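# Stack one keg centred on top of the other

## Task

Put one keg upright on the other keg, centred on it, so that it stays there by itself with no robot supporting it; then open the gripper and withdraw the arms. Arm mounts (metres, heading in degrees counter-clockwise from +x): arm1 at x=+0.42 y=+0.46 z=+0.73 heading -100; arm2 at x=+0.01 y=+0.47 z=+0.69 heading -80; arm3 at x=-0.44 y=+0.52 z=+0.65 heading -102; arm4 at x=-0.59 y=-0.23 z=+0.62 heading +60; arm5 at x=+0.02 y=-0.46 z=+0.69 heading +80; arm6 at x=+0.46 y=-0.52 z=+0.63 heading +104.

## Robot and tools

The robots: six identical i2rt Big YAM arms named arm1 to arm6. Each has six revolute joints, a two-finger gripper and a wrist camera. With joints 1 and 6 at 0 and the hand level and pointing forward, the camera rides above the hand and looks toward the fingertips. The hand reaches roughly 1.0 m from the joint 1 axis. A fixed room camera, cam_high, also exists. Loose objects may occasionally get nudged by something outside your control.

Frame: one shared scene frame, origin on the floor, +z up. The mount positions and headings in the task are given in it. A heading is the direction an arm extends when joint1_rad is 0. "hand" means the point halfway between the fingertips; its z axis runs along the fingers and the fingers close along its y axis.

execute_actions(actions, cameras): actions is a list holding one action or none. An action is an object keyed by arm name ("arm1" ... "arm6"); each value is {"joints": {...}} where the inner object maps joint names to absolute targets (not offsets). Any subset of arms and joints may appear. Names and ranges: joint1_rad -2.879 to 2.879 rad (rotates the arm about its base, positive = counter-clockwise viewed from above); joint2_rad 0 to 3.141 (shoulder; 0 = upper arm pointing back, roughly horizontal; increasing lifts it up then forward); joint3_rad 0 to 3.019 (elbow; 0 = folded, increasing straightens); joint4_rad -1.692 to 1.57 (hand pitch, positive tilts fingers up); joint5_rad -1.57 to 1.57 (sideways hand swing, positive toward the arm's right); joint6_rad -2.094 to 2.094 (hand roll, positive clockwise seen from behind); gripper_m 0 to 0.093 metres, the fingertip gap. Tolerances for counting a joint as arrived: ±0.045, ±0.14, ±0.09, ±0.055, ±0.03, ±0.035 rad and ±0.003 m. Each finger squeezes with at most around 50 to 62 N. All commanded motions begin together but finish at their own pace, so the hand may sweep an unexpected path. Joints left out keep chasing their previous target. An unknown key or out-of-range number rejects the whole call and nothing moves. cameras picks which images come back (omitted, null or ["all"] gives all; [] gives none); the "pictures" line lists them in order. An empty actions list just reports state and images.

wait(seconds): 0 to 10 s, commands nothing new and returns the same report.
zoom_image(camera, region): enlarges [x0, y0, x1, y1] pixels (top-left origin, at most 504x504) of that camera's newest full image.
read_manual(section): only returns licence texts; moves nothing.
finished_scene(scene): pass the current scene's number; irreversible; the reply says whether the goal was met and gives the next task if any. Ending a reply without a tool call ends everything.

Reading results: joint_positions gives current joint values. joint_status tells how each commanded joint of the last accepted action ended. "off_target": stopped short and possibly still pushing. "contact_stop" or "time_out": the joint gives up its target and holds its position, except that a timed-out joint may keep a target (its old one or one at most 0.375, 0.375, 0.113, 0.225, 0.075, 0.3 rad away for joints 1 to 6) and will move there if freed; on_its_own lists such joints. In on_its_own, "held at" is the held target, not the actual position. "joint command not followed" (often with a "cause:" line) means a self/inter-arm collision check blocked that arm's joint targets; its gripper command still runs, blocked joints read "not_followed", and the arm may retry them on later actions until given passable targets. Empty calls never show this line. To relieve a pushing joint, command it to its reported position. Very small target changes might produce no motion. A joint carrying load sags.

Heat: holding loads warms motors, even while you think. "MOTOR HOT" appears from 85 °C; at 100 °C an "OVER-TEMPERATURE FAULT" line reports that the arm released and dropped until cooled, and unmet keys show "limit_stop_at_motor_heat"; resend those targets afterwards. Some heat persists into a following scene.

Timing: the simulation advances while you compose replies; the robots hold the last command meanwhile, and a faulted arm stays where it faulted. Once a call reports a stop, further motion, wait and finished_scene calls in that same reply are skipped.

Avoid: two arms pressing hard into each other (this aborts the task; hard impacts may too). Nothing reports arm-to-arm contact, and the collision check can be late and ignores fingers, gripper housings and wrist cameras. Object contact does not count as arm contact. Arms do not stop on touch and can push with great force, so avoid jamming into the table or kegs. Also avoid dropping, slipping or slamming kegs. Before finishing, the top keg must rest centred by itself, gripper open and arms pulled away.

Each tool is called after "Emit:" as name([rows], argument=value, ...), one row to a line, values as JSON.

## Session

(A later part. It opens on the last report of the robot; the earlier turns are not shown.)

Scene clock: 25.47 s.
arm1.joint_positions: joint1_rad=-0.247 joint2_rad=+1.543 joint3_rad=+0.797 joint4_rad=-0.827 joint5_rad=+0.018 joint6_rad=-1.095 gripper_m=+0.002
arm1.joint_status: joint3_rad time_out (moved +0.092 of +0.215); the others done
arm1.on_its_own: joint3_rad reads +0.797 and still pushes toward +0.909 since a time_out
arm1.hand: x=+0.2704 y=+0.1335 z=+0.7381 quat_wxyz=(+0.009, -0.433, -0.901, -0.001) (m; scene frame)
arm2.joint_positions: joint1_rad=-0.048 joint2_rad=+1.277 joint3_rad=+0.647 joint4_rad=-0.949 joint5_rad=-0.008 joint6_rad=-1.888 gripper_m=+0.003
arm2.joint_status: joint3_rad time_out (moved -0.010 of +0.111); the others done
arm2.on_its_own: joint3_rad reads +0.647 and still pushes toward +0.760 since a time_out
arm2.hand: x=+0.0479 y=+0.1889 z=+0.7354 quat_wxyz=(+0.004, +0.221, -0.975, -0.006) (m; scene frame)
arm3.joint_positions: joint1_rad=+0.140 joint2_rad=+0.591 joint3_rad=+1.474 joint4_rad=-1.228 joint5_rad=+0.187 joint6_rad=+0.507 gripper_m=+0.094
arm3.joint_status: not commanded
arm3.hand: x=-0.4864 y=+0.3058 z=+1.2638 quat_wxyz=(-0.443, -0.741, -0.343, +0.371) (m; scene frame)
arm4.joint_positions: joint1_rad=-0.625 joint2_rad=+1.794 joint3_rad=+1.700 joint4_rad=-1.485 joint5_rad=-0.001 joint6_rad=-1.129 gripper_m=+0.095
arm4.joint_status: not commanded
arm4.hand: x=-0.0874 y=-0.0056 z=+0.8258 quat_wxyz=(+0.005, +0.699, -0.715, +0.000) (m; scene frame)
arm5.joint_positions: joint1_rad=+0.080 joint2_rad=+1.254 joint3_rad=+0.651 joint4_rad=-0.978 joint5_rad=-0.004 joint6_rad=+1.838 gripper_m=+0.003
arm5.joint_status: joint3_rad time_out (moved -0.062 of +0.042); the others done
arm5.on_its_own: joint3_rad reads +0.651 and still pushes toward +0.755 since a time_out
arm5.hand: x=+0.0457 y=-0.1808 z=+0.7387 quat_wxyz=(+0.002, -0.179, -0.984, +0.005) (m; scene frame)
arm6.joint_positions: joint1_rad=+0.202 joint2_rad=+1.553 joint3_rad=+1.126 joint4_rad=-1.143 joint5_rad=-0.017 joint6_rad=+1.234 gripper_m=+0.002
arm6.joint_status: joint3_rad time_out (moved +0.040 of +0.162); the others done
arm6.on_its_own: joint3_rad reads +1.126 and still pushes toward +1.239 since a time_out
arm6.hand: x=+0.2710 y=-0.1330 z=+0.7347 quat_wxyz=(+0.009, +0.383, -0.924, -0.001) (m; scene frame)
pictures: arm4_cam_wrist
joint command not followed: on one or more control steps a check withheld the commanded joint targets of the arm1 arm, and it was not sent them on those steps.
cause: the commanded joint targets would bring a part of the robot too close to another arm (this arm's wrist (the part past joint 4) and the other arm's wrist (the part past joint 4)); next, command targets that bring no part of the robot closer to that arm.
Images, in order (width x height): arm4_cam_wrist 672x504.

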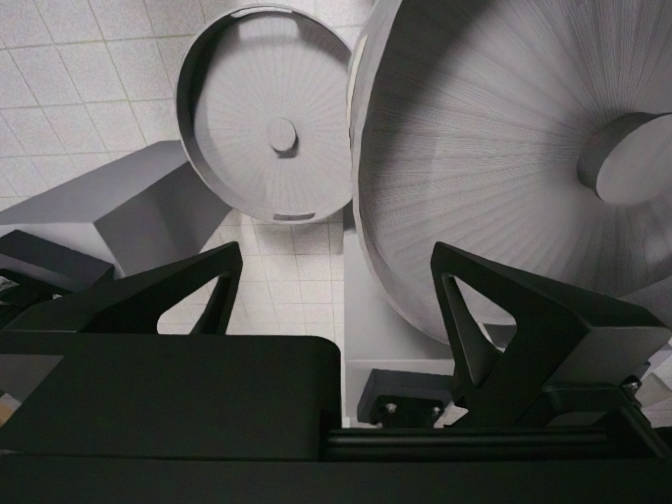

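Emit:
execute_actions([
  {"arm4":{"joints":{"joint1_rad":-0.62,"joint2_rad":1.8635,"joint3_rad":1.5645,"joint4_rad":-1.272}}},
], cameras=[])

Emit:
execute_actions([
  {"arm4":{"joints":{"gripper_m":0}}},
], cameras=[])

Emit:
execute_actions([
  {"arm4":{"joints":{"joint2_rad":1.77,"joint3_rad":1.675}}},
], cameras=["arm4_cam_wrist"])

Scene clock: 26.97 s.
arm1.joint_positions: joint1_rad=-0.247 joint2_rad=+1.543 joint3_rad=+0.797 joint4_rad=-0.827 joint5_rad=+0.018 joint6_rad=-1.095 gripper_m=+0.002
arm1.joint_status: not commanded
arm1.on_its_own: joint3_rad reads +0.797 and still pushes toward +0.909 since a time_out
arm1.hand: x=+0.2704 y=+0.1335 z=+0.7381 quat_wxyz=(+0.009, -0.433, -0.901, -0.001) (m; scene frame)
arm2.joint_positions: joint1_rad=-0.048 joint2_rad=+1.277 joint3_rad=+0.647 joint4_rad=-0.949 joint5_rad=-0.008 joint6_rad=-1.888 gripper_m=+0.003
arm2.joint_status: not commanded
arm2.on_its_own: joint3_rad reads +0.647 and still pushes toward +0.760 since a time_out
arm2.hand: x=+0.0479 y=+0.1889 z=+0.7354 quat_wxyz=(+0.004, +0.221, -0.975, -0.006) (m; scene frame)
arm3.joint_positions: joint1_rad=+0.140 joint2_rad=+0.591 joint3_rad=+1.474 joint4_rad=-1.228 joint5_rad=+0.187 joint6_rad=+0.507 gripper_m=+0.094
arm3.joint_status: not commanded
arm3.hand: x=-0.4864 y=+0.3058 z=+1.2638 quat_wxyz=(-0.443, -0.741, -0.343, +0.371) (m; scene frame)
arm4.joint_positions: joint1_rad=-0.625 joint2_rad=+1.857 joint3_rad=+1.558 joint4_rad=-1.282 joint5_rad=-0.001 joint6_rad=-1.129 gripper_m=+0.095
arm4.joint_status: all done
arm4.hand: x=-0.0816 y=-0.0034 z=+0.7396 quat_wxyz=(+0.005, +0.699, -0.715, -0.001) (m; scene frame)
arm5.joint_positions: joint1_rad=+0.080 joint2_rad=+1.254 joint3_rad=+0.651 joint4_rad=-0.978 joint5_rad=-0.004 joint6_rad=+1.838 gripper_m=+0.003
arm5.joint_status: not commanded
arm5.on_its_own: joint3_rad reads +0.651 and still pushes toward +0.755 since a time_out
arm5.hand: x=+0.0457 y=-0.1808 z=+0.7387 quat_wxyz=(+0.002, -0.179, -0.984, +0.005) (m; scene frame)
arm6.joint_positions: joint1_rad=+0.202 joint2_rad=+1.553 joint3_rad=+1.126 joint4_rad=-1.143 joint5_rad=-0.017 joint6_rad=+1.234 gripper_m=+0.002
arm6.joint_status: not commanded
arm6.on_its_own: joint3_rad reads +1.126 and still pushes toward +1.239 since a time_out
arm6.hand: x=+0.2710 y=-0.1330 z=+0.7347 quat_wxyz=(+0.009, +0.383, -0.924, -0.001) (m; scene frame)
pictures: none
No camera images: the call's "cameras" was empty. Leave "cameras" out to get every camera's image.

Scene clock: 27.83 s.
arm1.joint_positions: joint1_rad=-0.247 joint2_rad=+1.543 joint3_rad=+0.797 joint4_rad=-0.827 joint5_rad=+0.018 joint6_rad=-1.095 gripper_m=+0.002
arm1.joint_status: not commanded
arm1.on_its_own: joint3_rad reads +0.797 and still pushes toward +0.909 since a time_out
arm1.hand: x=+0.2703 y=+0.1334 z=+0.7381 quat_wxyz=(+0.009, -0.433, -0.901, -0.001) (m; scene frame)
arm2.joint_positions: joint1_rad=-0.048 joint2_rad=+1.277 joint3_rad=+0.647 joint4_rad=-0.951 joint5_rad=-0.008 joint6_rad=-1.888 gripper_m=+0.003
arm2.joint_status: not commanded
arm2.on_its_own: joint3_rad reads +0.647 and still pushes toward +0.760 since a time_out
arm2.hand: x=+0.0479 y=+0.1892 z=+0.7354 quat_wxyz=(+0.003, +0.221, -0.975, -0.006) (m; scene frame)
arm3.joint_positions: joint1_rad=+0.140 joint2_rad=+0.591 joint3_rad=+1.474 joint4_rad=-1.228 joint5_rad=+0.187 joint6_rad=+0.507 gripper_m=+0.094
arm3.joint_status: not commanded
arm3.hand: x=-0.4864 y=+0.3058 z=+1.2638 quat_wxyz=(-0.443, -0.741, -0.343, +0.371) (m; scene frame)
arm4.joint_positions: joint1_rad=-0.626 joint2_rad=+1.857 joint3_rad=+1.558 joint4_rad=-1.260 joint5_rad=+0.008 joint6_rad=-1.213 gripper_m=+0.003
arm4.joint_status: all done
arm4.hand: x=-0.0758 y=-0.0032 z=+0.7396 quat_wxyz=(-0.003, +0.728, -0.686, +0.008) (m; scene frame)
arm5.joint_positions: joint1_rad=+0.080 joint2_rad=+1.254 joint3_rad=+0.651 joint4_rad=-0.977 joint5_rad=-0.007 joint6_rad=+1.839 gripper_m=+0.003
arm5.joint_status: not commanded
arm5.on_its_own: joint3_rad reads +0.651 and still pushes toward +0.755 since a time_out
arm5.hand: x=+0.0453 y=-0.1806 z=+0.7387 quat_wxyz=(+0.003, -0.179, -0.984, +0.005) (m; scene frame)
arm6.joint_positions: joint1_rad=+0.202 joint2_rad=+1.553 joint3_rad=+1.126 joint4_rad=-1.143 joint5_rad=-0.018 joint6_rad=+1.234 gripper_m=+0.002
arm6.joint_status: not commanded
arm6.on_its_own: joint3_rad reads +1.126 and still pushes toward +1.239 since a time_out
arm6.hand: x=+0.2708 y=-0.1331 z=+0.7347 quat_wxyz=(+0.010, +0.383, -0.924, -0.001) (m; scene frame)
pictures: none
No camera images: the call's "cameras" was empty. Leave "cameras" out to get every camera's image.

Scene clock: 29.70 s.
arm1.joint_positions: joint1_rad=-0.247 joint2_rad=+1.543 joint3_rad=+0.797 joint4_rad=-0.827 joint5_rad=+0.018 joint6_rad=-1.095 gripper_m=+0.002
arm1.joint_status: not commanded
arm1.on_its_own: joint3_rad reads +0.797 and still pushes toward +0.909 since a time_out
arm1.hand: x=+0.2704 y=+0.1335 z=+0.7381 quat_wxyz=(+0.009, -0.433, -0.901, -0.001) (m; scene frame)
arm2.joint_positions: joint1_rad=-0.048 joint2_rad=+1.274 joint3_rad=+0.647 joint4_rad=-0.953 joint5_rad=-0.009 joint6_rad=-1.888 gripper_m=+0.003
arm2.joint_status: not commanded
arm2.on_its_own: joint3_rad reads +0.647 and still pushes toward +0.760 since a time_out
arm2.hand: x=+0.0480 y=+0.1895 z=+0.7362 quat_wxyz=(+0.003, +0.221, -0.975, -0.006) (m; scene frame)
arm3.joint_positions: joint1_rad=+0.140 joint2_rad=+0.591 joint3_rad=+1.474 joint4_rad=-1.228 joint5_rad=+0.187 joint6_rad=+0.507 gripper_m=+0.094
arm3.joint_status: not commanded
arm3.hand: x=-0.4864 y=+0.3058 z=+1.2638 quat_wxyz=(-0.443, -0.741, -0.343, +0.371) (m; scene frame)
arm4.joint_positions: joint1_rad=-0.626 joint2_rad=+1.854 joint3_rad=+1.564 joint4_rad=-1.262 joint5_rad=+0.008 joint6_rad=-1.213 gripper_m=+0.003
arm4.joint_status: joint3_rad time_out (moved +0.006 of +0.117); the others done
arm4.on_its_own: joint3_rad reads +1.564 and still pushes toward +1.675 since a time_out
arm4.hand: x=-0.0745 y=-0.0025 z=+0.7433 quat_wxyz=(-0.006, +0.728, -0.686, +0.009) (m; scene frame)
arm5.joint_positions: joint1_rad=+0.080 joint2_rad=+1.254 joint3_rad=+0.651 joint4_rad=-0.977 joint5_rad=-0.007 joint6_rad=+1.839 gripper_m=+0.003
arm5.joint_status: not commanded
arm5.on_its_own: joint3_rad reads +0.651 and still pushes toward +0.755 since a time_out
arm5.hand: x=+0.0453 y=-0.1807 z=+0.7387 quat_wxyz=(+0.003, -0.180, -0.984, +0.005) (m; scene frame)
arm6.joint_positions: joint1_rad=+0.202 joint2_rad=+1.553 joint3_rad=+1.126 joint4_rad=-1.143 joint5_rad=-0.018 joint6_rad=+1.234 gripper_m=+0.002
arm6.joint_status: not commanded
arm6.on_its_own: joint3_rad reads +1.126 and still pushes toward +1.239 since a time_out
arm6.hand: x=+0.2708 y=-0.1331 z=+0.7347 quat_wxyz=(+0.010, +0.383, -0.924, -0.001) (m; scene frame)
pictures: arm4_cam_wrist
Images, in order (width x height): arm4_cam_wrist 672x504.

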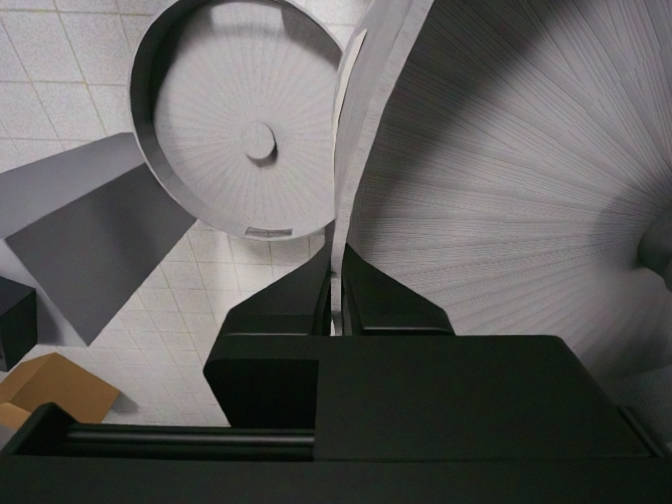

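Emit:
execute_actions([
  {"arm1":{"joints":{"joint2_rad":1.455}},"arm6":{"joints":{"joint2_rad":1.475}},"arm4":{"joints":{"joint2_rad":1.74}},"arm2":{"joints":{"joint2_rad":1.27,"joint3_rad":0.66,"joint4_rad":-0.96,"gripper_m":0.07}},"arm5":{"joints":{"joint2_rad":1.25,"joint3_rad":0.66,"joint4_rad":-0.98,"gripper_m":0.07}}},
], cameras=[])

Emit:
execute_actions([
  {"arm2":{"joints":{"joint2_rad":1.13,"joint3_rad":0.78,"joint4_rad":-1.22}},"arm5":{"joints":{"joint2_rad":1.115,"joint3_rad":0.77,"joint4_rad":-1.225}}},
], cameras=[])

Emit:
execute_actions([
  {"arm2":{"joints":{"joint6_rad":1.254,"gripper_m":0.093}},"arm5":{"joints":{"joint6_rad":-1.303,"gripper_m":0.093}}},
], cameras=["arm2_cam_wrist","arm5_cam_wrist"])

Scene clock: 33.60 s.
arm1.joint_positions: joint1_rad=-0.250 joint2_rad=+1.579 joint3_rad=+0.797 joint4_rad=-0.813 joint5_rad=-0.005 joint6_rad=-1.097 gripper_m=+0.002
arm1.joint_status: all done
arm1.on_its_own: joint3_rad reads +0.797 and still pushes toward +0.909 since a time_out
arm1.hand: x=+0.2736 y=+0.1333 z=+0.7259 quat_wxyz=(-0.003, -0.434, -0.901, -0.012) (m; scene frame)
arm2.joint_positions: joint1_rad=-0.048 joint2_rad=+1.273 joint3_rad=+0.659 joint4_rad=-0.964 joint5_rad=-0.002 joint6_rad=-1.888 gripper_m=+0.070
arm2.joint_status: all done
arm2.hand: x=+0.0473 y=+0.1863 z=+0.7403 quat_wxyz=(+0.006, +0.221, -0.975, -0.005) (m; scene frame)
arm3.joint_positions: joint1_rad=+0.140 joint2_rad=+0.591 joint3_rad=+1.474 joint4_rad=-1.228 joint5_rad=+0.187 joint6_rad=+0.507 gripper_m=+0.094
arm3.joint_status: not commanded
arm3.hand: x=-0.4864 y=+0.3058 z=+1.2638 quat_wxyz=(-0.443, -0.741, -0.343, +0.371) (m; scene frame)
arm4.joint_positions: joint1_rad=-0.624 joint2_rad=+1.920 joint3_rad=+1.563 joint4_rad=-1.230 joint5_rad=+0.015 joint6_rad=-1.201 gripper_m=+0.005
arm4.joint_status: joint2_rad time_out (moved +0.066 of -0.114)
arm4.on_its_own: joint2_rad reads +1.920 and still pushes toward +1.740 since a time_out; joint3_rad reads +1.563 and still pushes toward +1.675 since a time_out
arm4.hand: x=-0.0693 y=-0.0006 z=+0.7069 quat_wxyz=(+0.011, +0.725, -0.689, +0.005) (m; scene frame)
arm5.joint_positions: joint1_rad=+0.080 joint2_rad=+1.238 joint3_rad=+0.659 joint4_rad=-0.987 joint5_rad=-0.002 joint6_rad=+1.839 gripper_m=+0.070
arm5.joint_status: all done
arm5.hand: x=+0.0464 y=-0.1781 z=+0.7456 quat_wxyz=(+0.001, -0.179, -0.984, -0.002) (m; scene frame)
arm6.joint_positions: joint1_rad=+0.203 joint2_rad=+1.581 joint3_rad=+1.126 joint4_rad=-1.139 joint5_rad=+0.007 joint6_rad=+1.241 gripper_m=+0.002
arm6.joint_status: all done
arm6.on_its_own: joint3_rad reads +1.126 and still pushes toward +1.239 since a time_out
arm6.hand: x=+0.2740 y=-0.1315 z=+0.7234 quat_wxyz=(-0.003, +0.381, -0.925, +0.010) (m; scene frame)
pictures: none
No camera images: the call's "cameras" was empty. Leave "cameras" out to get every camera's image.

not run: a stop came earlier in this reply.

not run: a stop came earlier in this reply.

Emit:
execute_actions([
  {"arm2":{"joints":{"joint2_rad":1.13,"joint3_rad":0.78,"joint4_rad":-1.22,"joint6_rad":1.254,"gripper_m":0.093}},"arm5":{"joints":{"joint2_rad":1.115,"joint3_rad":0.77,"joint4_rad":-1.225,"joint6_rad":-1.303,"gripper_m":0.093}}},
], cameras=["arm2_cam_wrist","arm5_cam_wrist"])

Scene clock: 36.50 s.
arm1.joint_positions: joint1_rad=-0.250 joint2_rad=+1.579 joint3_rad=+0.797 joint4_rad=-0.813 joint5_rad=-0.005 joint6_rad=-1.097 gripper_m=+0.002
arm1.joint_status: not commanded
arm1.on_its_own: joint3_rad reads +0.797 and still pushes toward +0.909 since a time_out
arm1.hand: x=+0.2736 y=+0.1333 z=+0.7259 quat_wxyz=(-0.003, -0.434, -0.901, -0.012) (m; scene frame)
arm2.joint_positions: joint1_rad=-0.048 joint2_rad=+1.125 joint3_rad=+0.738 joint4_rad=-1.207 joint5_rad=-0.002 joint6_rad=+1.243 gripper_m=+0.093
arm2.joint_status: all done
arm2.hand: x=+0.0460 y=+0.2046 z=+0.8052 quat_wxyz=(+0.014, -0.974, -0.226, +0.006) (m; scene frame)
arm3.joint_positions: joint1_rad=+0.140 joint2_rad=+0.591 joint3_rad=+1.474 joint4_rad=-1.228 joint5_rad=+0.187 joint6_rad=+0.507 gripper_m=+0.094
arm3.joint_status: not commanded
arm3.hand: x=-0.4864 y=+0.3058 z=+1.2638 quat_wxyz=(-0.443, -0.741, -0.343, +0.371) (m; scene frame)
arm4.joint_positions: joint1_rad=-0.624 joint2_rad=+1.920 joint3_rad=+1.563 joint4_rad=-1.230 joint5_rad=+0.015 joint6_rad=-1.201 gripper_m=+0.005
arm4.joint_status: not commanded
arm4.on_its_own: joint2_rad reads +1.920 and still pushes toward +1.740 since a time_out; joint3_rad reads +1.563 and still pushes toward +1.675 since a time_out
arm4.hand: x=-0.0693 y=-0.0006 z=+0.7069 quat_wxyz=(+0.011, +0.725, -0.689, +0.005) (m; scene frame)
arm5.joint_positions: joint1_rad=+0.080 joint2_rad=+1.105 joint3_rad=+0.732 joint4_rad=-1.215 joint5_rad=-0.002 joint6_rad=-1.288 gripper_m=+0.093
arm5.joint_status: all done
arm5.hand: x=+0.0446 y=-0.1973 z=+0.8043 quat_wxyz=(+0.009, +0.982, -0.187, +0.000) (m; scene frame)
arm6.joint_positions: joint1_rad=+0.203 joint2_rad=+1.581 joint3_rad=+1.126 joint4_rad=-1.139 joint5_rad=+0.007 joint6_rad=+1.241 gripper_m=+0.002
arm6.joint_status: not commanded
arm6.on_its_own: joint3_rad reads +1.126 and still pushes toward +1.239 since a time_out
arm6.hand: x=+0.2740 y=-0.1315 z=+0.7234 quat_wxyz=(-0.003, +0.381, -0.925, +0.010) (m; scene frame)
pictures: arm2_cam_wrist, arm5_cam_wrist
Images, in order (width x height): arm2_cam_wrist 672x504, arm5_cam_wrist 672x504.

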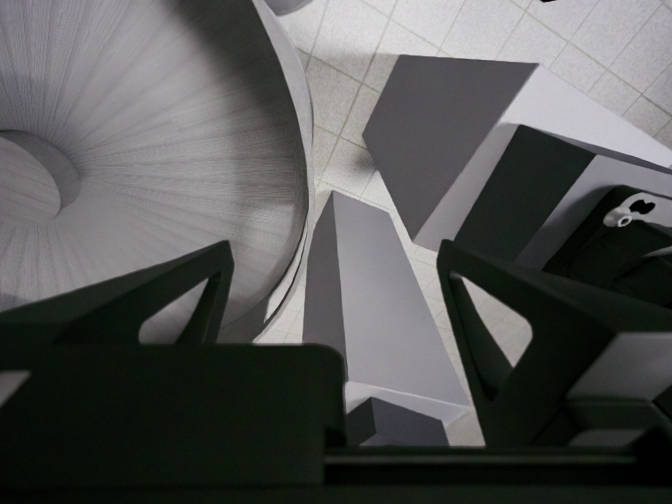

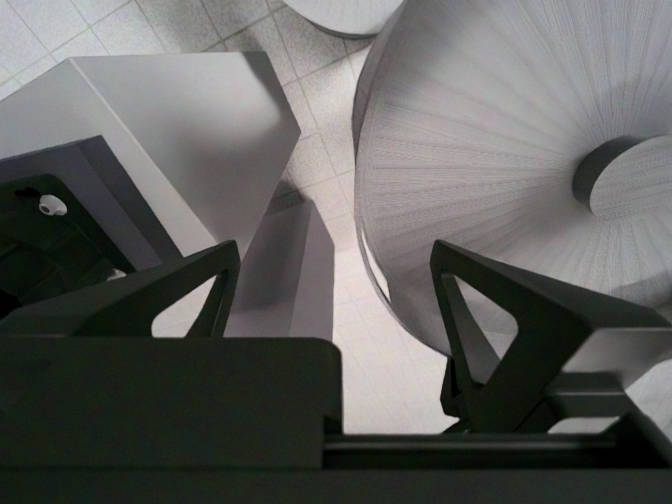

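Emit:
execute_actions([
  {"arm2":{"joints":{"joint2_rad":1.326,"joint3_rad":0.625,"joint4_rad":-0.87}},"arm5":{"joints":{"joint2_rad":1.309,"joint3_rad":0.61,"joint4_rad":-0.871}}},
], cameras=[])

Emit:
execute_actions([
  {"arm2":{"joints":{"gripper_m":0}},"arm5":{"joints":{"gripper_m":0}}},
], cameras=[])

Emit:
execute_actions([
  {"arm2":{"joints":{"joint2_rad":1.18,"joint3_rad":0.76,"joint4_rad":-0.96}},"arm5":{"joints":{"joint2_rad":1.165,"joint3_rad":0.75,"joint4_rad":-0.965}},"arm1":{"joints":{"joint2_rad":1.48}},"arm6":{"joints":{"joint2_rad":1.50}},"arm4":{"joints":{"joint2_rad":1.78}}},
], cameras=["cam_high"])

Scene clock: 37.97 s.
arm1.joint_positions: joint1_rad=-0.250 joint2_rad=+1.579 joint3_rad=+0.797 joint4_rad=-0.813 joint5_rad=-0.005 joint6_rad=-1.097 gripper_m=+0.002
arm1.joint_status: not commanded
arm1.on_its_own: joint3_rad reads +0.797 and still pushes toward +0.909 since a time_out
arm1.hand: x=+0.2736 y=+0.1333 z=+0.7259 quat_wxyz=(-0.003, -0.434, -0.901, -0.012) (m; scene frame)
arm2.joint_positions: joint1_rad=-0.048 joint2_rad=+1.338 joint3_rad=+0.612 joint4_rad=-0.884 joint5_rad=-0.002 joint6_rad=+1.244 gripper_m=+0.093
arm2.joint_status: all done
arm2.hand: x=+0.0456 y=+0.1956 z=+0.7093 quat_wxyz=(+0.021, -0.974, -0.225, +0.005) (m; scene frame)
arm3.joint_positions: joint1_rad=+0.140 joint2_rad=+0.591 joint3_rad=+1.474 joint4_rad=-1.228 joint5_rad=+0.187 joint6_rad=+0.507 gripper_m=+0.094
arm3.joint_status: not commanded
arm3.hand: x=-0.4864 y=+0.3058 z=+1.2638 quat_wxyz=(-0.443, -0.741, -0.343, +0.371) (m; scene frame)
arm4.joint_positions: joint1_rad=-0.624 joint2_rad=+1.920 joint3_rad=+1.563 joint4_rad=-1.230 joint5_rad=+0.015 joint6_rad=-1.201 gripper_m=+0.005
arm4.joint_status: not commanded
arm4.on_its_own: joint2_rad reads +1.920 and still pushes toward +1.740 since a time_out; joint3_rad reads +1.563 and still pushes toward +1.675 since a time_out
arm4.hand: x=-0.0693 y=-0.0006 z=+0.7069 quat_wxyz=(+0.011, +0.725, -0.689, +0.005) (m; scene frame)
arm5.joint_positions: joint1_rad=+0.080 joint2_rad=+1.315 joint3_rad=+0.610 joint4_rad=-0.882 joint5_rad=-0.002 joint6_rad=-1.289 gripper_m=+0.093
arm5.joint_status: all done
arm5.hand: x=+0.0460 y=-0.1824 z=+0.7105 quat_wxyz=(+0.008, +0.982, -0.186, +0.000) (m; scene frame)
arm6.joint_positions: joint1_rad=+0.203 joint2_rad=+1.581 joint3_rad=+1.126 joint4_rad=-1.139 joint5_rad=+0.007 joint6_rad=+1.241 gripper_m=+0.002
arm6.joint_status: not commanded
arm6.on_its_own: joint3_rad reads +1.126 and still pushes toward +1.239 since a time_out
arm6.hand: x=+0.2740 y=-0.1315 z=+0.7234 quat_wxyz=(-0.003, +0.381, -0.925, +0.010) (m; scene frame)
pictures: none
No camera images: the call's "cameras" was empty. Leave "cameras" out to get every camera's image.

Scene clock: 38.70 s.
arm1.joint_positions: joint1_rad=-0.249 joint2_rad=+1.579 joint3_rad=+0.797 joint4_rad=-0.813 joint5_rad=-0.005 joint6_rad=-1.097 gripper_m=+0.002
arm1.joint_status: not commanded
arm1.on_its_own: joint3_rad reads +0.797 and still pushes toward +0.909 since a time_out
arm1.hand: x=+0.2737 y=+0.1333 z=+0.7257 quat_wxyz=(-0.003, -0.433, -0.901, -0.012) (m; scene frame)
arm2.joint_positions: joint1_rad=-0.048 joint2_rad=+1.334 joint3_rad=+0.612 joint4_rad=-0.872 joint5_rad=-0.007 joint6_rad=+1.240 gripper_m=+0.004
arm2.joint_status: gripper_m off_target (ended at +0.004, target +0.000)
arm2.hand: x=+0.0470 y=+0.1923 z=+0.7102 quat_wxyz=(+0.013, -0.974, -0.228, +0.003) (m; scene frame)
arm3.joint_positions: joint1_rad=+0.140 joint2_rad=+0.591 joint3_rad=+1.474 joint4_rad=-1.228 joint5_rad=+0.187 joint6_rad=+0.507 gripper_m=+0.094
arm3.joint_status: not commanded
arm3.hand: x=-0.4864 y=+0.3058 z=+1.2638 quat_wxyz=(-0.443, -0.741, -0.343, +0.371) (m; scene frame)
arm4.joint_positions: joint1_rad=-0.624 joint2_rad=+1.920 joint3_rad=+1.563 joint4_rad=-1.230 joint5_rad=+0.014 joint6_rad=-1.200 gripper_m=+0.005
arm4.joint_status: not commanded
arm4.on_its_own: joint2_rad reads +1.920 and still pushes toward +1.740 since a time_out; joint3_rad reads +1.563 and still pushes toward +1.675 since a time_out
arm4.hand: x=-0.0694 y=-0.0004 z=+0.7069 quat_wxyz=(+0.011, +0.724, -0.689, +0.005) (m; scene frame)
arm5.joint_positions: joint1_rad=+0.080 joint2_rad=+1.314 joint3_rad=+0.610 joint4_rad=-0.880 joint5_rad=-0.001 joint6_rad=-1.289 gripper_m=+0.003
arm5.joint_status: gripper_m off_target (ended at +0.003, target +0.000)
arm5.hand: x=+0.0461 y=-0.1819 z=+0.7108 quat_wxyz=(+0.007, +0.983, -0.186, +0.000) (m; scene frame)
arm6.joint_positions: joint1_rad=+0.203 joint2_rad=+1.581 joint3_rad=+1.126 joint4_rad=-1.139 joint5_rad=+0.007 joint6_rad=+1.241 gripper_m=+0.002
arm6.joint_status: not commanded
arm6.on_its_own: joint3_rad reads +1.126 and still pushes toward +1.239 since a time_out
arm6.hand: x=+0.2739 y=-0.1314 z=+0.7233 quat_wxyz=(-0.003, +0.381, -0.925, +0.010) (m; scene frame)
pictures: none
No camera images: the call's "cameras" was empty. Leave "cameras" out to get every camera's image.

Scene clock: 40.63 s.
arm1.joint_positions: joint1_rad=-0.246 joint2_rad=+1.559 joint3_rad=+0.797 joint4_rad=-0.821 joint5_rad=+0.019 joint6_rad=-1.094 gripper_m=+0.003
arm1.joint_status: all done
arm1.on_its_own: joint3_rad reads +0.797 and still pushes toward +0.909 since a time_out
arm1.hand: x=+0.2706 y=+0.1338 z=+0.7326 quat_wxyz=(+0.009, -0.433, -0.901, -0.006) (m; scene frame)
arm2.joint_positions: joint1_rad=-0.048 joint2_rad=+1.248 joint3_rad=+0.621 joint4_rad=-0.917 joint5_rad=+0.015 joint6_rad=+1.237 gripper_m=+0.003
arm2.joint_status: joint3_rad time_out (moved +0.008 of +0.148); the others done
arm2.on_its_own: joint3_rad reads +0.621 and still pushes toward +0.733 since a time_out
arm2.hand: x=+0.0439 y=+0.1899 z=+0.7351 quat_wxyz=(-0.011, -0.973, -0.229, +0.017) (m; scene frame)
arm3.joint_positions: joint1_rad=+0.140 joint2_rad=+0.591 joint3_rad=+1.474 joint4_rad=-1.228 joint5_rad=+0.187 joint6_rad=+0.507 gripper_m=+0.094
arm3.joint_status: not commanded
arm3.hand: x=-0.4864 y=+0.3058 z=+1.2638 quat_wxyz=(-0.443, -0.741, -0.343, +0.371) (m; scene frame)
arm4.joint_positions: joint1_rad=-0.624 joint2_rad=+1.871 joint3_rad=+1.563 joint4_rad=-1.258 joint5_rad=+0.009 joint6_rad=-1.204 gripper_m=+0.003
arm4.joint_status: all done
arm4.on_its_own: joint3_rad reads +1.563 and still pushes toward +1.675 since a time_out
arm4.hand: x=-0.0746 y=-0.0014 z=+0.7333 quat_wxyz=(+0.001, +0.726, -0.688, +0.006) (m; scene frame)
arm5.joint_positions: joint1_rad=+0.080 joint2_rad=+1.237 joint3_rad=+0.619 joint4_rad=-0.927 joint5_rad=-0.022 joint6_rad=-1.289 gripper_m=+0.003
arm5.joint_status: joint3_rad time_out (moved +0.009 of +0.140); the others done
arm5.on_its_own: joint3_rad reads +0.619 and still pushes toward +0.731 since a time_out
arm5.hand: x=+0.0427 y=-0.1816 z=+0.7331 quat_wxyz=(-0.011, +0.982, -0.186, -0.012) (m; scene frame)
arm6.joint_positions: joint1_rad=+0.201 joint2_rad=+1.569 joint3_rad=+1.126 joint4_rad=-1.139 joint5_rad=-0.020 joint6_rad=+1.236 gripper_m=+0.002
arm6.joint_status: all done
arm6.on_its_own: joint3_rad reads +1.126 and still pushes toward +1.239 since a time_out
arm6.hand: x=+0.2704 y=-0.1327 z=+0.7283 quat_wxyz=(+0.010, +0.381, -0.924, +0.005) (m; scene frame)
pictures: cam_high
Images, in order (width x height): cam_high 672x504.

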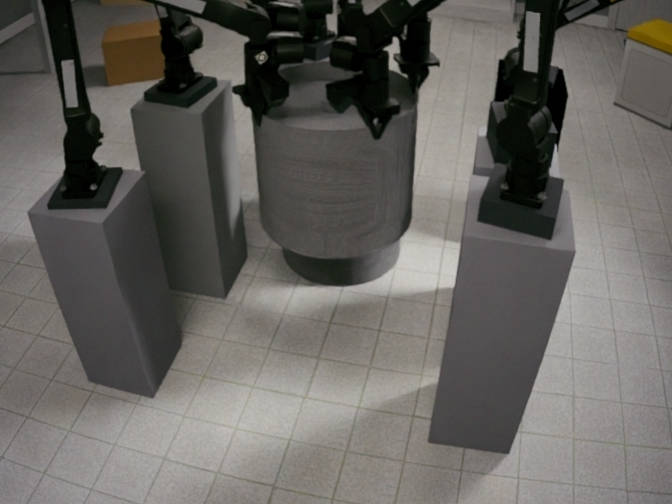

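Emit:
execute_actions([
  {"arm1":{"joints":{"joint1_rad":-0.4236,"joint2_rad":1.59,"joint3_rad":1.075,"joint4_rad":-0.873,"joint6_rad":-1.272}},"arm2":{"joints":{"joint1_rad":-0.3387,"joint2_rad":1.24,"joint3_rad":0.81,"joint4_rad":-0.964,"joint6_rad":0.946}},"arm4":{"joints":{"joint1_rad":-0.5876,"joint2_rad":1.59,"joint3_rad":1.414,"joint4_rad":-1.209,"joint6_rad":-1.168}},"arm5":{"joints":{"joint1_rad":0.3984,"joint2_rad":1.145,"joint3_rad":0.733,"joint4_rad":-0.979,"joint6_rad":-0.971}},"arm6":{"joints":{"joint1_rad":0.3867,"joint2_rad":1.565,"joint3_rad":1.345,"joint4_rad":-1.172,"joint6_rad":1.422}}},
], cameras=[])

Scene clock: 43.90 s.
arm1.joint_positions: joint1_rad=-0.369 joint2_rad=+1.691 joint3_rad=+0.934 joint4_rad=-0.851 joint5_rad=-0.027 joint6_rad=-1.172 gripper_m=+0.005
arm1.joint_status: joint1_rad time_out (moved -0.123 of -0.178); joint3_rad time_out (moved +0.137 of +0.278); joint6_rad time_out (moved -0.079 of -0.178); the others done
arm1.on_its_own: joint1_rad reads -0.369 and still pushes toward -0.424 since a time_out; joint3_rad reads +0.934 and still pushes toward +1.047 since a time_out; joint6_rad reads -1.172 and still pushes toward -1.272 since a time_out
arm1.hand: x=+0.2155 y=+0.1124 z=+0.7224 quat_wxyz=(-0.015, -0.453, -0.891, -0.018) (m; scene frame)
arm2.joint_positions: joint1_rad=-0.156 joint2_rad=+1.287 joint3_rad=+0.612 joint4_rad=-0.877 joint5_rad=+0.108 joint6_rad=+1.203 gripper_m=+0.004
arm2.joint_status: joint1_rad time_out (moved -0.108 of -0.290); joint3_rad time_out (moved -0.009 of +0.189); joint4_rad time_out (moved +0.039 of -0.047); joint6_rad time_out (moved -0.033 of -0.291); the others done
arm2.on_its_own: joint1_rad reads -0.156 and still pushes toward -0.063 since a time_out (your -0.339 is given up); joint3_rad is held at +0.628, not at your +0.810, since a time_out; joint6_rad is held at +1.221, not at your +0.946, since a time_out
arm2.hand: x=-0.0025 y=+0.1859 z=+0.7241 quat_wxyz=(+0.002, -0.979, -0.192, +0.063) (m; scene frame)
arm3.joint_positions: joint1_rad=+0.140 joint2_rad=+0.591 joint3_rad=+1.474 joint4_rad=-1.228 joint5_rad=+0.187 joint6_rad=+0.507 gripper_m=+0.094
arm3.joint_status: not commanded
arm3.hand: x=-0.4864 y=+0.3058 z=+1.2638 quat_wxyz=(-0.443, -0.741, -0.343, +0.371) (m; scene frame)
arm4.joint_positions: joint1_rad=-0.572 joint2_rad=+1.725 joint3_rad=+1.361 joint4_rad=-1.183 joint5_rad=-0.001 joint6_rad=-1.109 gripper_m=+0.003
arm4.joint_status: joint6_rad time_out (moved +0.095 of +0.036); the others done
arm4.on_its_own: joint6_rad reads -1.109 and still pushes toward -1.168 since a time_out
arm4.hand: x=-0.1359 y=+0.0016 z=+0.7351 quat_wxyz=(-0.010, +0.711, -0.703, +0.005) (m; scene frame)
arm5.joint_positions: joint1_rad=+0.370 joint2_rad=+1.216 joint3_rad=+0.619 joint4_rad=-0.945 joint5_rad=+0.012 joint6_rad=-0.934 gripper_m=+0.003
arm5.joint_status: joint3_rad time_out (moved +0.000 of +0.114); joint6_rad time_out (moved +0.355 of +0.318); the others done
arm5.on_its_own: joint3_rad reads +0.619 and still pushes toward +0.731 since a time_out; joint6_rad reads -0.934 and still pushes toward -0.971 since a time_out
arm5.hand: x=-0.0319 y=-0.1881 z=+0.7385 quat_wxyz=(-0.016, +0.976, -0.218, +0.000) (m; scene frame)
arm6.joint_positions: joint1_rad=+0.371 joint2_rad=+1.627 joint3_rad=+1.197 joint4_rad=-1.169 joint5_rad=-0.013 joint6_rad=+1.469 gripper_m=+0.003
arm6.joint_status: joint3_rad time_out (moved +0.071 of +0.219); joint6_rad time_out (moved +0.232 of +0.186); the others done
arm6.on_its_own: joint3_rad reads +1.197 and still pushes toward +1.310 since a time_out; joint6_rad reads +1.469 and still pushes toward +1.422 since a time_out
arm6.hand: x=+0.1974 y=-0.1534 z=+0.7283 quat_wxyz=(+0.003, +0.352, -0.936, +0.014) (m; scene frame)
pictures: none
joint command not followed: on one or more control steps a check withheld the commanded joint targets of the arm2 arm, and it was not sent them on those steps.
cause: the commanded joint targets would bring a part of the robot too close to another arm (this arm's wrist (the part past joint 4) and the other arm's wrist (the part past joint 4), along the way the arms are being sent); next, command targets that bring no part of the robot closer to that arm.
No camera images: the call's "cameras" was empty. Leave "cameras" out to get every camera's image.

Emit:
execute_actions([
  {"arm4":{"joints":{"joint2_rad":1.72,"joint3_rad":1.361,"joint4_rad":-1.183,"joint6_rad":-1.109,"gripper_m":0.06}},"arm2":{"joints":{"joint1_rad":-0.156,"joint2_rad":1.21,"joint3_rad":0.72,"joint4_rad":-0.9}}},
], cameras=[])

Emit:
execute_actions([
  {"arm4":{"joints":{"joint2_rad":0.8}}},
], cameras=[])

Scene clock: 46.00 s.
arm1.joint_positions: joint1_rad=-0.369 joint2_rad=+1.678 joint3_rad=+0.934 joint4_rad=-0.865 joint5_rad=-0.032 joint6_rad=-1.174 gripper_m=+0.004
arm1.joint_status: not commanded
arm1.on_its_own: joint1_rad reads -0.369 and still pushes toward -0.424 since a time_out; joint3_rad reads +0.934 and still pushes toward +1.047 since a time_out; joint6_rad reads -1.174 and still pushes toward -1.272 since a time_out
arm1.hand: x=+0.2172 y=+0.1133 z=+0.7277 quat_wxyz=(-0.018, -0.452, -0.892, -0.018) (m; scene frame)
arm2.joint_positions: joint1_rad=-0.189 joint2_rad=+1.291 joint3_rad=+0.611 joint4_rad=-0.864 joint5_rad=+0.052 joint6_rad=+1.180 gripper_m=+0.004
arm2.joint_status: joint3_rad time_out (moved -0.002 of +0.108); the others done
arm2.on_its_own: joint3_rad reads +0.611 and still pushes toward +0.720 since a time_out; joint6_rad is held at +1.221, not at your +0.946, since a time_out
arm2.hand: x=-0.0024 y=+0.1841 z=+0.7221 quat_wxyz=(-0.007, -0.982, -0.188, +0.036) (m; scene frame)
arm3.joint_positions: joint1_rad=+0.140 joint2_rad=+0.591 joint3_rad=+1.474 joint4_rad=-1.228 joint5_rad=+0.187 joint6_rad=+0.507 gripper_m=+0.094
arm3.joint_status: not commanded
arm3.hand: x=-0.4864 y=+0.3058 z=+1.2638 quat_wxyz=(-0.443, -0.741, -0.343, +0.371) (m; scene frame)
arm4.joint_positions: joint1_rad=-0.575 joint2_rad=+1.704 joint3_rad=+1.360 joint4_rad=-1.186 joint5_rad=-0.001 joint6_rad=-1.117 gripper_m=+0.060
arm4.joint_status: all done
arm4.hand: x=-0.1360 y=+0.0004 z=+0.7452 quat_wxyz=(-0.018, +0.712, -0.701, +0.007) (m; scene frame)
arm5.joint_positions: joint1_rad=+0.371 joint2_rad=+1.239 joint3_rad=+0.619 joint4_rad=-0.934 joint5_rad=+0.021 joint6_rad=-0.930 gripper_m=+0.003
arm5.joint_status: not commanded
arm5.on_its_own: joint3_rad reads +0.619 and still pushes toward +0.731 since a time_out; joint6_rad reads -0.930 and still pushes toward -0.971 since a time_out
arm5.hand: x=-0.0306 y=-0.1872 z=+0.7325 quat_wxyz=(-0.012, +0.976, -0.219, +0.006) (m; scene frame)
arm6.joint_positions: joint1_rad=+0.372 joint2_rad=+1.622 joint3_rad=+1.197 joint4_rad=-1.173 joint5_rad=+0.003 joint6_rad=+1.474 gripper_m=+0.002
arm6.joint_status: not commanded
arm6.on_its_own: joint3_rad reads +1.197 and still pushes toward +1.310 since a time_out; joint6_rad reads +1.474 and still pushes toward +1.422 since a time_out
arm6.hand: x=+0.1995 y=-0.1529 z=+0.7304 quat_wxyz=(-0.004, +0.350, -0.937, +0.012) (m; scene frame)
pictures: none
No camera images: the call's "cameras" was empty. Leave "cameras" out to get every camera's image.

not run: a stop came earlier in this reply.

Emit:
execute_actions([
  {"arm4":{"joints":{"joint2_rad":0.8}}},
], cameras=[])

Emit:
execute_actions([
  {"arm1":{"joints":{"joint1_rad":-0.4236,"joint2_rad":1.585,"joint3_rad":1.075,"joint4_rad":-0.873,"joint6_rad":-1.272}},"arm2":{"joints":{"joint1_rad":-0.3387,"joint2_rad":1.22,"joint3_rad":0.81,"joint4_rad":-0.964,"joint5_rad":0,"joint6_rad":0.946}},"arm5":{"joints":{"joint1_rad":0.3984,"joint2_rad":1.13,"joint3_rad":0.733,"joint4_rad":-0.979,"joint6_rad":-0.971}},"arm6":{"joints":{"joint1_rad":0.3867,"joint2_rad":1.565,"joint3_rad":1.345,"joint4_rad":-1.172,"joint6_rad":1.422}},"arm4":{"joints":{"joint1_rad":0.4}}},
], cameras=[])

Scene clock: 47.70 s.
arm1.joint_positions: joint1_rad=-0.369 joint2_rad=+1.678 joint3_rad=+0.934 joint4_rad=-0.865 joint5_rad=-0.032 joint6_rad=-1.174 gripper_m=+0.004
arm1.joint_status: not commanded
arm1.on_its_own: joint1_rad reads -0.369 and still pushes toward -0.424 since a time_out; joint3_rad reads +0.934 and still pushes toward +1.047 since a time_out; joint6_rad reads -1.174 and still pushes toward -1.272 since a time_out
arm1.hand: x=+0.2172 y=+0.1133 z=+0.7277 quat_wxyz=(-0.018, -0.452, -0.892, -0.018) (m; scene frame)
arm2.joint_positions: joint1_rad=-0.189 joint2_rad=+1.291 joint3_rad=+0.611 joint4_rad=-0.864 joint5_rad=+0.052 joint6_rad=+1.180 gripper_m=+0.004
arm2.joint_status: not commanded
arm2.on_its_own: joint3_rad reads +0.611 and still pushes toward +0.720 since a time_out; joint6_rad is held at +1.221, not at your +0.946, since a time_out
arm2.hand: x=-0.0024 y=+0.1841 z=+0.7221 quat_wxyz=(-0.007, -0.982, -0.188, +0.036) (m; scene frame)
arm3.joint_positions: joint1_rad=+0.140 joint2_rad=+0.591 joint3_rad=+1.474 joint4_rad=-1.228 joint5_rad=+0.187 joint6_rad=+0.507 gripper_m=+0.094
arm3.joint_status: not commanded
arm3.hand: x=-0.4864 y=+0.3058 z=+1.2638 quat_wxyz=(-0.443, -0.741, -0.343, +0.371) (m; scene frame)
arm4.joint_positions: joint1_rad=-0.575 joint2_rad=+0.789 joint3_rad=+1.351 joint4_rad=-1.186 joint5_rad=-0.001 joint6_rad=-1.116 gripper_m=+0.060
arm4.joint_status: all done
arm4.hand: x=-0.2993 y=-0.0809 z=+1.1298 quat_wxyz=(-0.431, +0.635, -0.624, +0.145) (m; scene frame)
arm5.joint_positions: joint1_rad=+0.371 joint2_rad=+1.239 joint3_rad=+0.619 joint4_rad=-0.934 joint5_rad=+0.021 joint6_rad=-0.930 gripper_m=+0.003
arm5.joint_status: not commanded
arm5.on_its_own: joint3_rad reads +0.619 and still pushes toward +0.731 since a time_out; joint6_rad reads -0.930 and still pushes toward -0.971 since a time_out
arm5.hand: x=-0.0306 y=-0.1872 z=+0.7325 quat_wxyz=(-0.012, +0.976, -0.219, +0.006) (m; scene frame)
arm6.joint_positions: joint1_rad=+0.372 joint2_rad=+1.622 joint3_rad=+1.197 joint4_rad=-1.173 joint5_rad=+0.003 joint6_rad=+1.474 gripper_m=+0.002
arm6.joint_status: not commanded
arm6.on_its_own: joint3_rad reads +1.197 and still pushes toward +1.310 since a time_out; joint6_rad reads +1.474 and still pushes toward +1.422 since a time_out
arm6.hand: x=+0.1995 y=-0.1529 z=+0.7304 quat_wxyz=(-0.004, +0.350, -0.937, +0.012) (m; scene frame)
pictures: none
No camera images: the call's "cameras" was empty. Leave "cameras" out to get every camera's image.

Scene clock: 49.90 s.
arm1.joint_positions: joint1_rad=-0.418 joint2_rad=+1.661 joint3_rad=+0.944 joint4_rad=-0.864 joint5_rad=+0.003 joint6_rad=-1.251 gripper_m=+0.003
arm1.joint_status: joint3_rad time_out (moved +0.010 of +0.141); the others done
arm1.on_its_own: joint3_rad reads +0.944 and still pushes toward +1.057 since a time_out
arm1.hand: x=+0.1914 y=+0.1206 z=+0.7369 quat_wxyz=(+0.000, -0.440, -0.898, -0.005) (m; scene frame)
arm2.joint_positions: joint1_rad=-0.326 joint2_rad=+1.297 joint3_rad=+0.652 joint4_rad=-0.901 joint5_rad=-0.004 joint6_rad=+0.968 gripper_m=+0.003
arm2.joint_status: joint3_rad time_out (moved +0.041 of +0.199); joint4_rad time_out (moved -0.037 of -0.100); the others done
arm2.on_its_own: joint3_rad reads +0.652 and still pushes toward +0.765 since a time_out; joint4_rad reads -0.901 and still pushes toward -0.964 since a time_out
arm2.hand: x=-0.0330 y=+0.1770 z=+0.7331 quat_wxyz=(-0.011, -0.974, -0.225, +0.010) (m; scene frame)
arm3.joint_positions: joint1_rad=+0.140 joint2_rad=+0.591 joint3_rad=+1.474 joint4_rad=-1.228 joint5_rad=+0.187 joint6_rad=+0.507 gripper_m=+0.094
arm3.joint_status: not commanded
arm3.hand: x=-0.4864 y=+0.3058 z=+1.2638 quat_wxyz=(-0.443, -0.741, -0.343, +0.371) (m; scene frame)
arm4.joint_positions: joint1_rad=+0.391 joint2_rad=+0.790 joint3_rad=+1.351 joint4_rad=-1.186 joint5_rad=+0.000 joint6_rad=-1.116 gripper_m=+0.060
arm4.joint_status: all done
arm4.hand: x=-0.5456 y=+0.0952 z=+1.1288 quat_wxyz=(-0.448, +0.853, -0.259, -0.072) (m; scene frame)
arm5.joint_positions: joint1_rad=+0.395 joint2_rad=+1.230 joint3_rad=+0.619 joint4_rad=-0.955 joint5_rad=+0.002 joint6_rad=-0.956 gripper_m=+0.003
arm5.joint_status: joint3_rad time_out (moved +0.000 of +0.114); the others done
arm5.on_its_own: joint3_rad reads +0.619 and still pushes toward +0.731 since a time_out
arm5.hand: x=-0.0394 y=-0.1936 z=+0.7347 quat_wxyz=(-0.002, +0.981, -0.195, +0.000) (m; scene frame)
arm6.joint_positions: joint1_rad=+0.384 joint2_rad=+1.629 joint3_rad=+1.218 joint4_rad=-1.159 joint5_rad=+0.004 joint6_rad=+1.439 gripper_m=+0.002
arm6.joint_status: joint3_rad time_out (moved +0.021 of +0.148); the others done
arm6.on_its_own: joint3_rad reads +1.218 and still pushes toward +1.331 since a time_out
arm6.hand: x=+0.1883 y=-0.1466 z=+0.7345 quat_wxyz=(-0.001, +0.373, -0.928, -0.001) (m; scene frame)
pictures: none
No camera images: the call's "cameras" was empty. Leave "cameras" out to get every camera's image.

Recovered. Step 2.

Emit:
execute_actions([
  {"arm1":{"joints":{"joint1_rad":-0.551,"joint2_rad":1.715,"joint3_rad":1.268,"joint4_rad":-0.931,"joint6_rad":-1.399}},"arm2":{"joints":{"joint1_rad":-0.5772,"joint2_rad":1.315,"joint3_rad":0.908,"joint4_rad":-0.96,"joint6_rad":0.708}},"arm5":{"joints":{"joint1_rad":0.6948,"joint2_rad":1.175,"joint3_rad":0.773,"joint4_rad":-0.97,"joint6_rad":-0.674}},"arm6":{"joints":{"joint1_rad":0.5367,"joint2_rad":1.665,"joint3_rad":1.482,"joint4_rad":-1.205,"joint6_rad":1.572}}},
], cameras=[])

Scene clock: 52.30 s.
arm1.joint_positions: joint1_rad=-0.556 joint2_rad=+1.803 joint3_rad=+1.148 joint4_rad=-0.921 joint5_rad=+0.008 joint6_rad=-1.399 gripper_m=+0.003
arm1.joint_status: joint3_rad time_out (moved +0.204 of +0.324); the others done
arm1.on_its_own: joint3_rad reads +1.148 and still pushes toward +1.261 since a time_out
arm1.hand: x=+0.1011 y=+0.1055 z=+0.7368 quat_wxyz=(+0.003, -0.435, -0.900, -0.004) (m; scene frame)
arm2.joint_positions: joint1_rad=-0.583 joint2_rad=+1.426 joint3_rad=+0.776 joint4_rad=-0.904 joint5_rad=-0.011 joint6_rad=+0.701 gripper_m=+0.003
arm2.joint_status: joint3_rad time_out (moved +0.124 of +0.256); joint4_rad time_out (moved -0.003 of -0.059); the others done
arm2.on_its_own: joint3_rad reads +0.776 and still pushes toward +0.888 since a time_out; joint4_rad reads -0.904 and still pushes toward -0.960 since a time_out
arm2.hand: x=-0.1232 y=+0.1548 z=+0.7346 quat_wxyz=(-0.008, -0.973, -0.230, +0.008) (m; scene frame)
arm3.joint_positions: joint1_rad=+0.140 joint2_rad=+0.591 joint3_rad=+1.474 joint4_rad=-1.228 joint5_rad=+0.187 joint6_rad=+0.507 gripper_m=+0.094
arm3.joint_status: not commanded
arm3.hand: x=-0.4864 y=+0.3058 z=+1.2638 quat_wxyz=(-0.443, -0.741, -0.343, +0.371) (m; scene frame)
arm4.joint_positions: joint1_rad=+0.391 joint2_rad=+0.790 joint3_rad=+1.351 joint4_rad=-1.186 joint5_rad=+0.000 joint6_rad=-1.116 gripper_m=+0.060
arm4.joint_status: not commanded
arm4.hand: x=-0.5456 y=+0.0952 z=+1.1288 quat_wxyz=(-0.448, +0.853, -0.259, -0.072) (m; scene frame)
arm5.joint_positions: joint1_rad=+0.705 joint2_rad=+1.256 joint3_rad=+0.638 joint4_rad=-0.939 joint5_rad=+0.000 joint6_rad=-0.666 gripper_m=+0.003
arm5.joint_status: joint3_rad time_out (moved +0.019 of +0.154); the others done
arm5.on_its_own: joint3_rad reads +0.638 and still pushes toward +0.750 since a time_out
arm5.hand: x=-0.1236 y=-0.2153 z=+0.7341 quat_wxyz=(-0.005, +0.983, -0.185, -0.004) (m; scene frame)
arm6.joint_positions: joint1_rad=+0.540 joint2_rad=+1.738 joint3_rad=+1.356 joint4_rad=-1.191 joint5_rad=+0.001 joint6_rad=+1.579 gripper_m=+0.002
arm6.joint_status: joint3_rad time_out (moved +0.137 of +0.264); the others done
arm6.on_its_own: joint3_rad reads +1.356 and still pushes toward +1.468 since a time_out
arm6.hand: x=+0.1025 y=-0.1626 z=+0.7330 quat_wxyz=(+0.000, +0.379, -0.925, +0.000) (m; scene frame)
pictures: none
No camera images: the call's "cameras" was empty. Leave "cameras" out to get every camera's image.

Emit:
execute_actions([
  {"arm1":{"joints":{"joint1_rad":-0.6513,"joint2_rad":1.85,"joint3_rad":1.49,"joint4_rad":-1.011,"joint6_rad":-1.499}},"arm2":{"joints":{"joint1_rad":-0.7491,"joint2_rad":1.43,"joint3_rad":1.05,"joint4_rad":-0.972,"joint6_rad":0.536}},"arm5":{"joints":{"joint1_rad":0.9436,"joint2_rad":1.265,"joint3_rad":0.857,"joint4_rad":-0.96,"joint6_rad":-0.425}},"arm6":{"joints":{"joint1_rad":0.66,"joint2_rad":1.785,"joint3_rad":1.66,"joint4_rad":-1.258,"joint6_rad":1.695}}},
], cameras=[])

Scene clock: 55.03 s.
arm1.joint_positions: joint1_rad=-0.650 joint2_rad=+1.947 joint3_rad=+1.372 joint4_rad=-0.998 joint5_rad=+0.005 joint6_rad=-1.494 gripper_m=+0.003
arm1.joint_status: joint3_rad time_out (moved +0.223 of +0.342); the others done
arm1.on_its_own: joint3_rad reads +1.372 and still pushes toward +1.484 since a time_out
arm1.hand: x=+0.0202 y=+0.0913 z=+0.7358 quat_wxyz=(+0.001, -0.435, -0.900, -0.003) (m; scene frame)
arm2.joint_positions: joint1_rad=-0.754 joint2_rad=+1.565 joint3_rad=+0.919 joint4_rad=-0.914 joint5_rad=-0.013 joint6_rad=+0.530 gripper_m=+0.003
arm2.joint_status: joint3_rad time_out (moved +0.143 of +0.274); joint4_rad time_out (moved -0.010 of -0.068); the others done
arm2.on_its_own: joint3_rad reads +0.919 and still pushes toward +1.032 since a time_out; joint4_rad reads -0.914 and still pushes toward -0.972 since a time_out
arm2.hand: x=-0.2035 y=+0.1379 z=+0.7317 quat_wxyz=(-0.007, -0.973, -0.230, +0.007) (m; scene frame)
arm3.joint_positions: joint1_rad=+0.140 joint2_rad=+0.591 joint3_rad=+1.474 joint4_rad=-1.228 joint5_rad=+0.187 joint6_rad=+0.507 gripper_m=+0.094
arm3.joint_status: not commanded
arm3.hand: x=-0.4864 y=+0.3058 z=+1.2638 quat_wxyz=(-0.443, -0.741, -0.343, +0.371) (m; scene frame)
arm4.joint_positions: joint1_rad=+0.391 joint2_rad=+0.790 joint3_rad=+1.351 joint4_rad=-1.186 joint5_rad=+0.000 joint6_rad=-1.116 gripper_m=+0.060
arm4.joint_status: not commanded
arm4.hand: x=-0.5456 y=+0.0952 z=+1.1288 quat_wxyz=(-0.448, +0.853, -0.259, -0.072) (m; scene frame)
arm5.joint_positions: joint1_rad=+0.953 joint2_rad=+1.364 joint3_rad=+0.725 joint4_rad=-0.924 joint5_rad=+0.005 joint6_rad=-0.417 gripper_m=+0.003
arm5.joint_status: joint3_rad time_out (moved +0.087 of +0.219); the others done
arm5.on_its_own: joint3_rad reads +0.725 and still pushes toward +0.837 since a time_out
arm5.hand: x=-0.2036 y=-0.2322 z=+0.7312 quat_wxyz=(-0.004, +0.983, -0.186, -0.002) (m; scene frame)
arm6.joint_positions: joint1_rad=+0.661 joint2_rad=+1.865 joint3_rad=+1.532 joint4_rad=-1.243 joint5_rad=-0.001 joint6_rad=+1.701 gripper_m=+0.002
arm6.joint_status: joint3_rad time_out (moved +0.177 of +0.304); the others done
arm6.on_its_own: joint3_rad reads +1.532 and still pushes toward +1.645 since a time_out
arm6.hand: x=+0.0218 y=-0.1777 z=+0.7312 quat_wxyz=(+0.000, +0.379, -0.925, +0.002) (m; scene frame)
pictures: none
No camera images: the call's "cameras" was empty. Leave "cameras" out to get every camera's image.

Emit:
execute_actions([
  {"arm1":{"joints":{"joint1_rad":-0.7293,"joint2_rad":1.995,"joint3_rad":1.752,"joint4_rad":-1.116,"joint6_rad":-1.577}},"arm2":{"joints":{"joint1_rad":-0.88,"joint2_rad":1.54,"joint3_rad":1.216,"joint4_rad":-1.006,"joint6_rad":0.40}},"arm5":{"joints":{"joint1_rad":1.113,"joint2_rad":1.385,"joint3_rad":0.997,"joint4_rad":-0.965,"joint6_rad":-0.249}},"arm6":{"joints":{"joint1_rad":0.7552,"joint2_rad":1.93,"joint3_rad":1.90,"joint4_rad":-1.342,"joint6_rad":1.79}}},
], cameras=["arm1_cam_wrist","arm2_cam_wrist","arm5_cam_wrist","arm6_cam_wrist"])

Scene clock: 57.77 s.
arm1.joint_positions: joint1_rad=-0.727 joint2_rad=+2.100 joint3_rad=+1.623 joint4_rad=-1.104 joint5_rad=+0.005 joint6_rad=-1.567 gripper_m=+0.003
arm1.joint_status: joint3_rad time_out (moved +0.252 of +0.380); the others done
arm1.on_its_own: joint3_rad reads +1.623 and still pushes toward +1.736 since a time_out
arm1.hand: x=-0.0575 y=+0.0827 z=+0.7337 quat_wxyz=(+0.000, -0.437, -0.900, -0.006) (m; scene frame)
arm2.joint_positions: joint1_rad=-0.886 joint2_rad=+1.698 joint3_rad=+1.078 joint4_rad=-0.944 joint5_rad=-0.015 joint6_rad=+0.402 gripper_m=+0.003
arm2.joint_status: joint2_rad time_out (moved +0.134 of -0.025); joint3_rad time_out (moved +0.158 of +0.297); joint4_rad time_out (moved -0.030 of -0.092); the others done
arm2.on_its_own: joint2_rad reads +1.698 and still pushes toward +1.540 since a time_out; joint3_rad reads +1.078 and still pushes toward +1.190 since a time_out; joint4_rad reads -0.944 and still pushes toward -1.006 since a time_out
arm2.hand: x=-0.2804 y=+0.1275 z=+0.7284 quat_wxyz=(-0.006, -0.974, -0.228, +0.006) (m; scene frame)
arm3.joint_positions: joint1_rad=+0.140 joint2_rad=+0.591 joint3_rad=+1.474 joint4_rad=-1.228 joint5_rad=+0.187 joint6_rad=+0.507 gripper_m=+0.094
arm3.joint_status: not commanded
arm3.hand: x=-0.4864 y=+0.3058 z=+1.2638 quat_wxyz=(-0.443, -0.741, -0.343, +0.371) (m; scene frame)
arm4.joint_positions: joint1_rad=+0.391 joint2_rad=+0.790 joint3_rad=+1.351 joint4_rad=-1.186 joint5_rad=+0.000 joint6_rad=-1.116 gripper_m=+0.060
arm4.joint_status: not commanded
arm4.hand: x=-0.5456 y=+0.0952 z=+1.1288 quat_wxyz=(-0.448, +0.853, -0.259, -0.072) (m; scene frame)
arm5.joint_positions: joint1_rad=+1.122 joint2_rad=+1.507 joint3_rad=+0.865 joint4_rad=-0.928 joint5_rad=+0.005 joint6_rad=-0.243 gripper_m=+0.003
arm5.joint_status: joint3_rad time_out (moved +0.140 of +0.272); the others done
arm5.on_its_own: joint3_rad reads +0.865 and still pushes toward +0.978 since a time_out
arm5.hand: x=-0.2814 y=-0.2426 z=+0.7280 quat_wxyz=(-0.003, +0.982, -0.188, +0.001) (m; scene frame)
arm6.joint_positions: joint1_rad=+0.752 joint2_rad=+2.020 joint3_rad=+1.767 joint4_rad=-1.327 joint5_rad=-0.002 joint6_rad=+1.796 gripper_m=+0.003
arm6.joint_status: joint3_rad time_out (moved +0.234 of +0.368); the others done
arm6.on_its_own: joint3_rad reads +1.767 and still pushes toward +1.879 since a time_out
arm6.hand: x=-0.0568 y=-0.1873 z=+0.7292 quat_wxyz=(-0.001, +0.377, -0.926, +0.004) (m; scene frame)
pictures: arm1_cam_wrist, arm2_cam_wrist, arm5_cam_wrist, arm6_cam_wrist
Images, in order (width x height): arm1_cam_wrist 672x504, arm2_cam_wrist 672x504, arm5_cam_wrist 672x504, arm6_cam_wrist 672x504.

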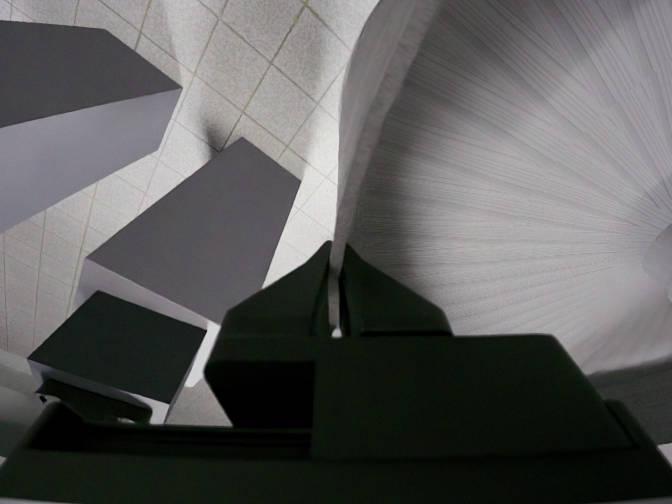

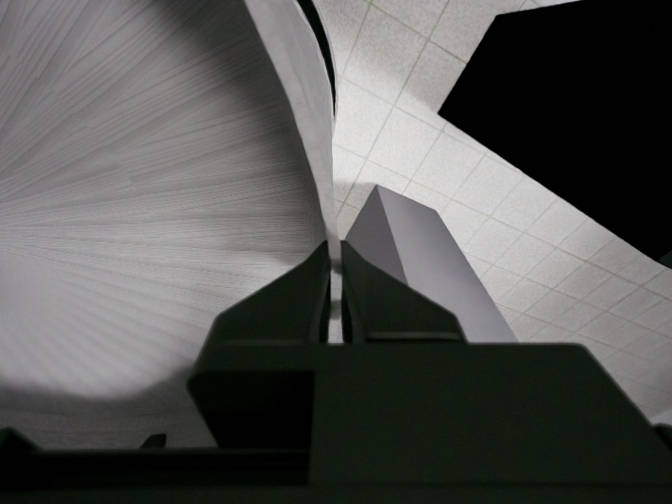

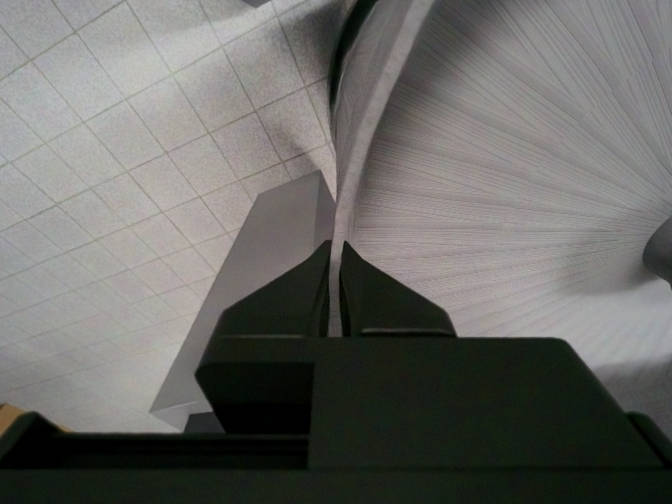

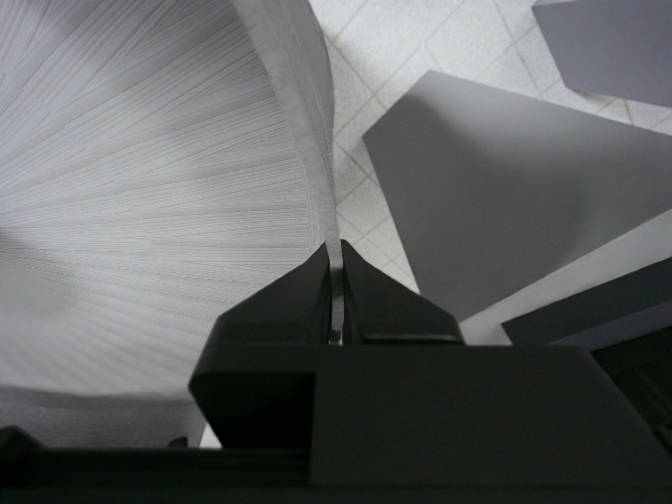

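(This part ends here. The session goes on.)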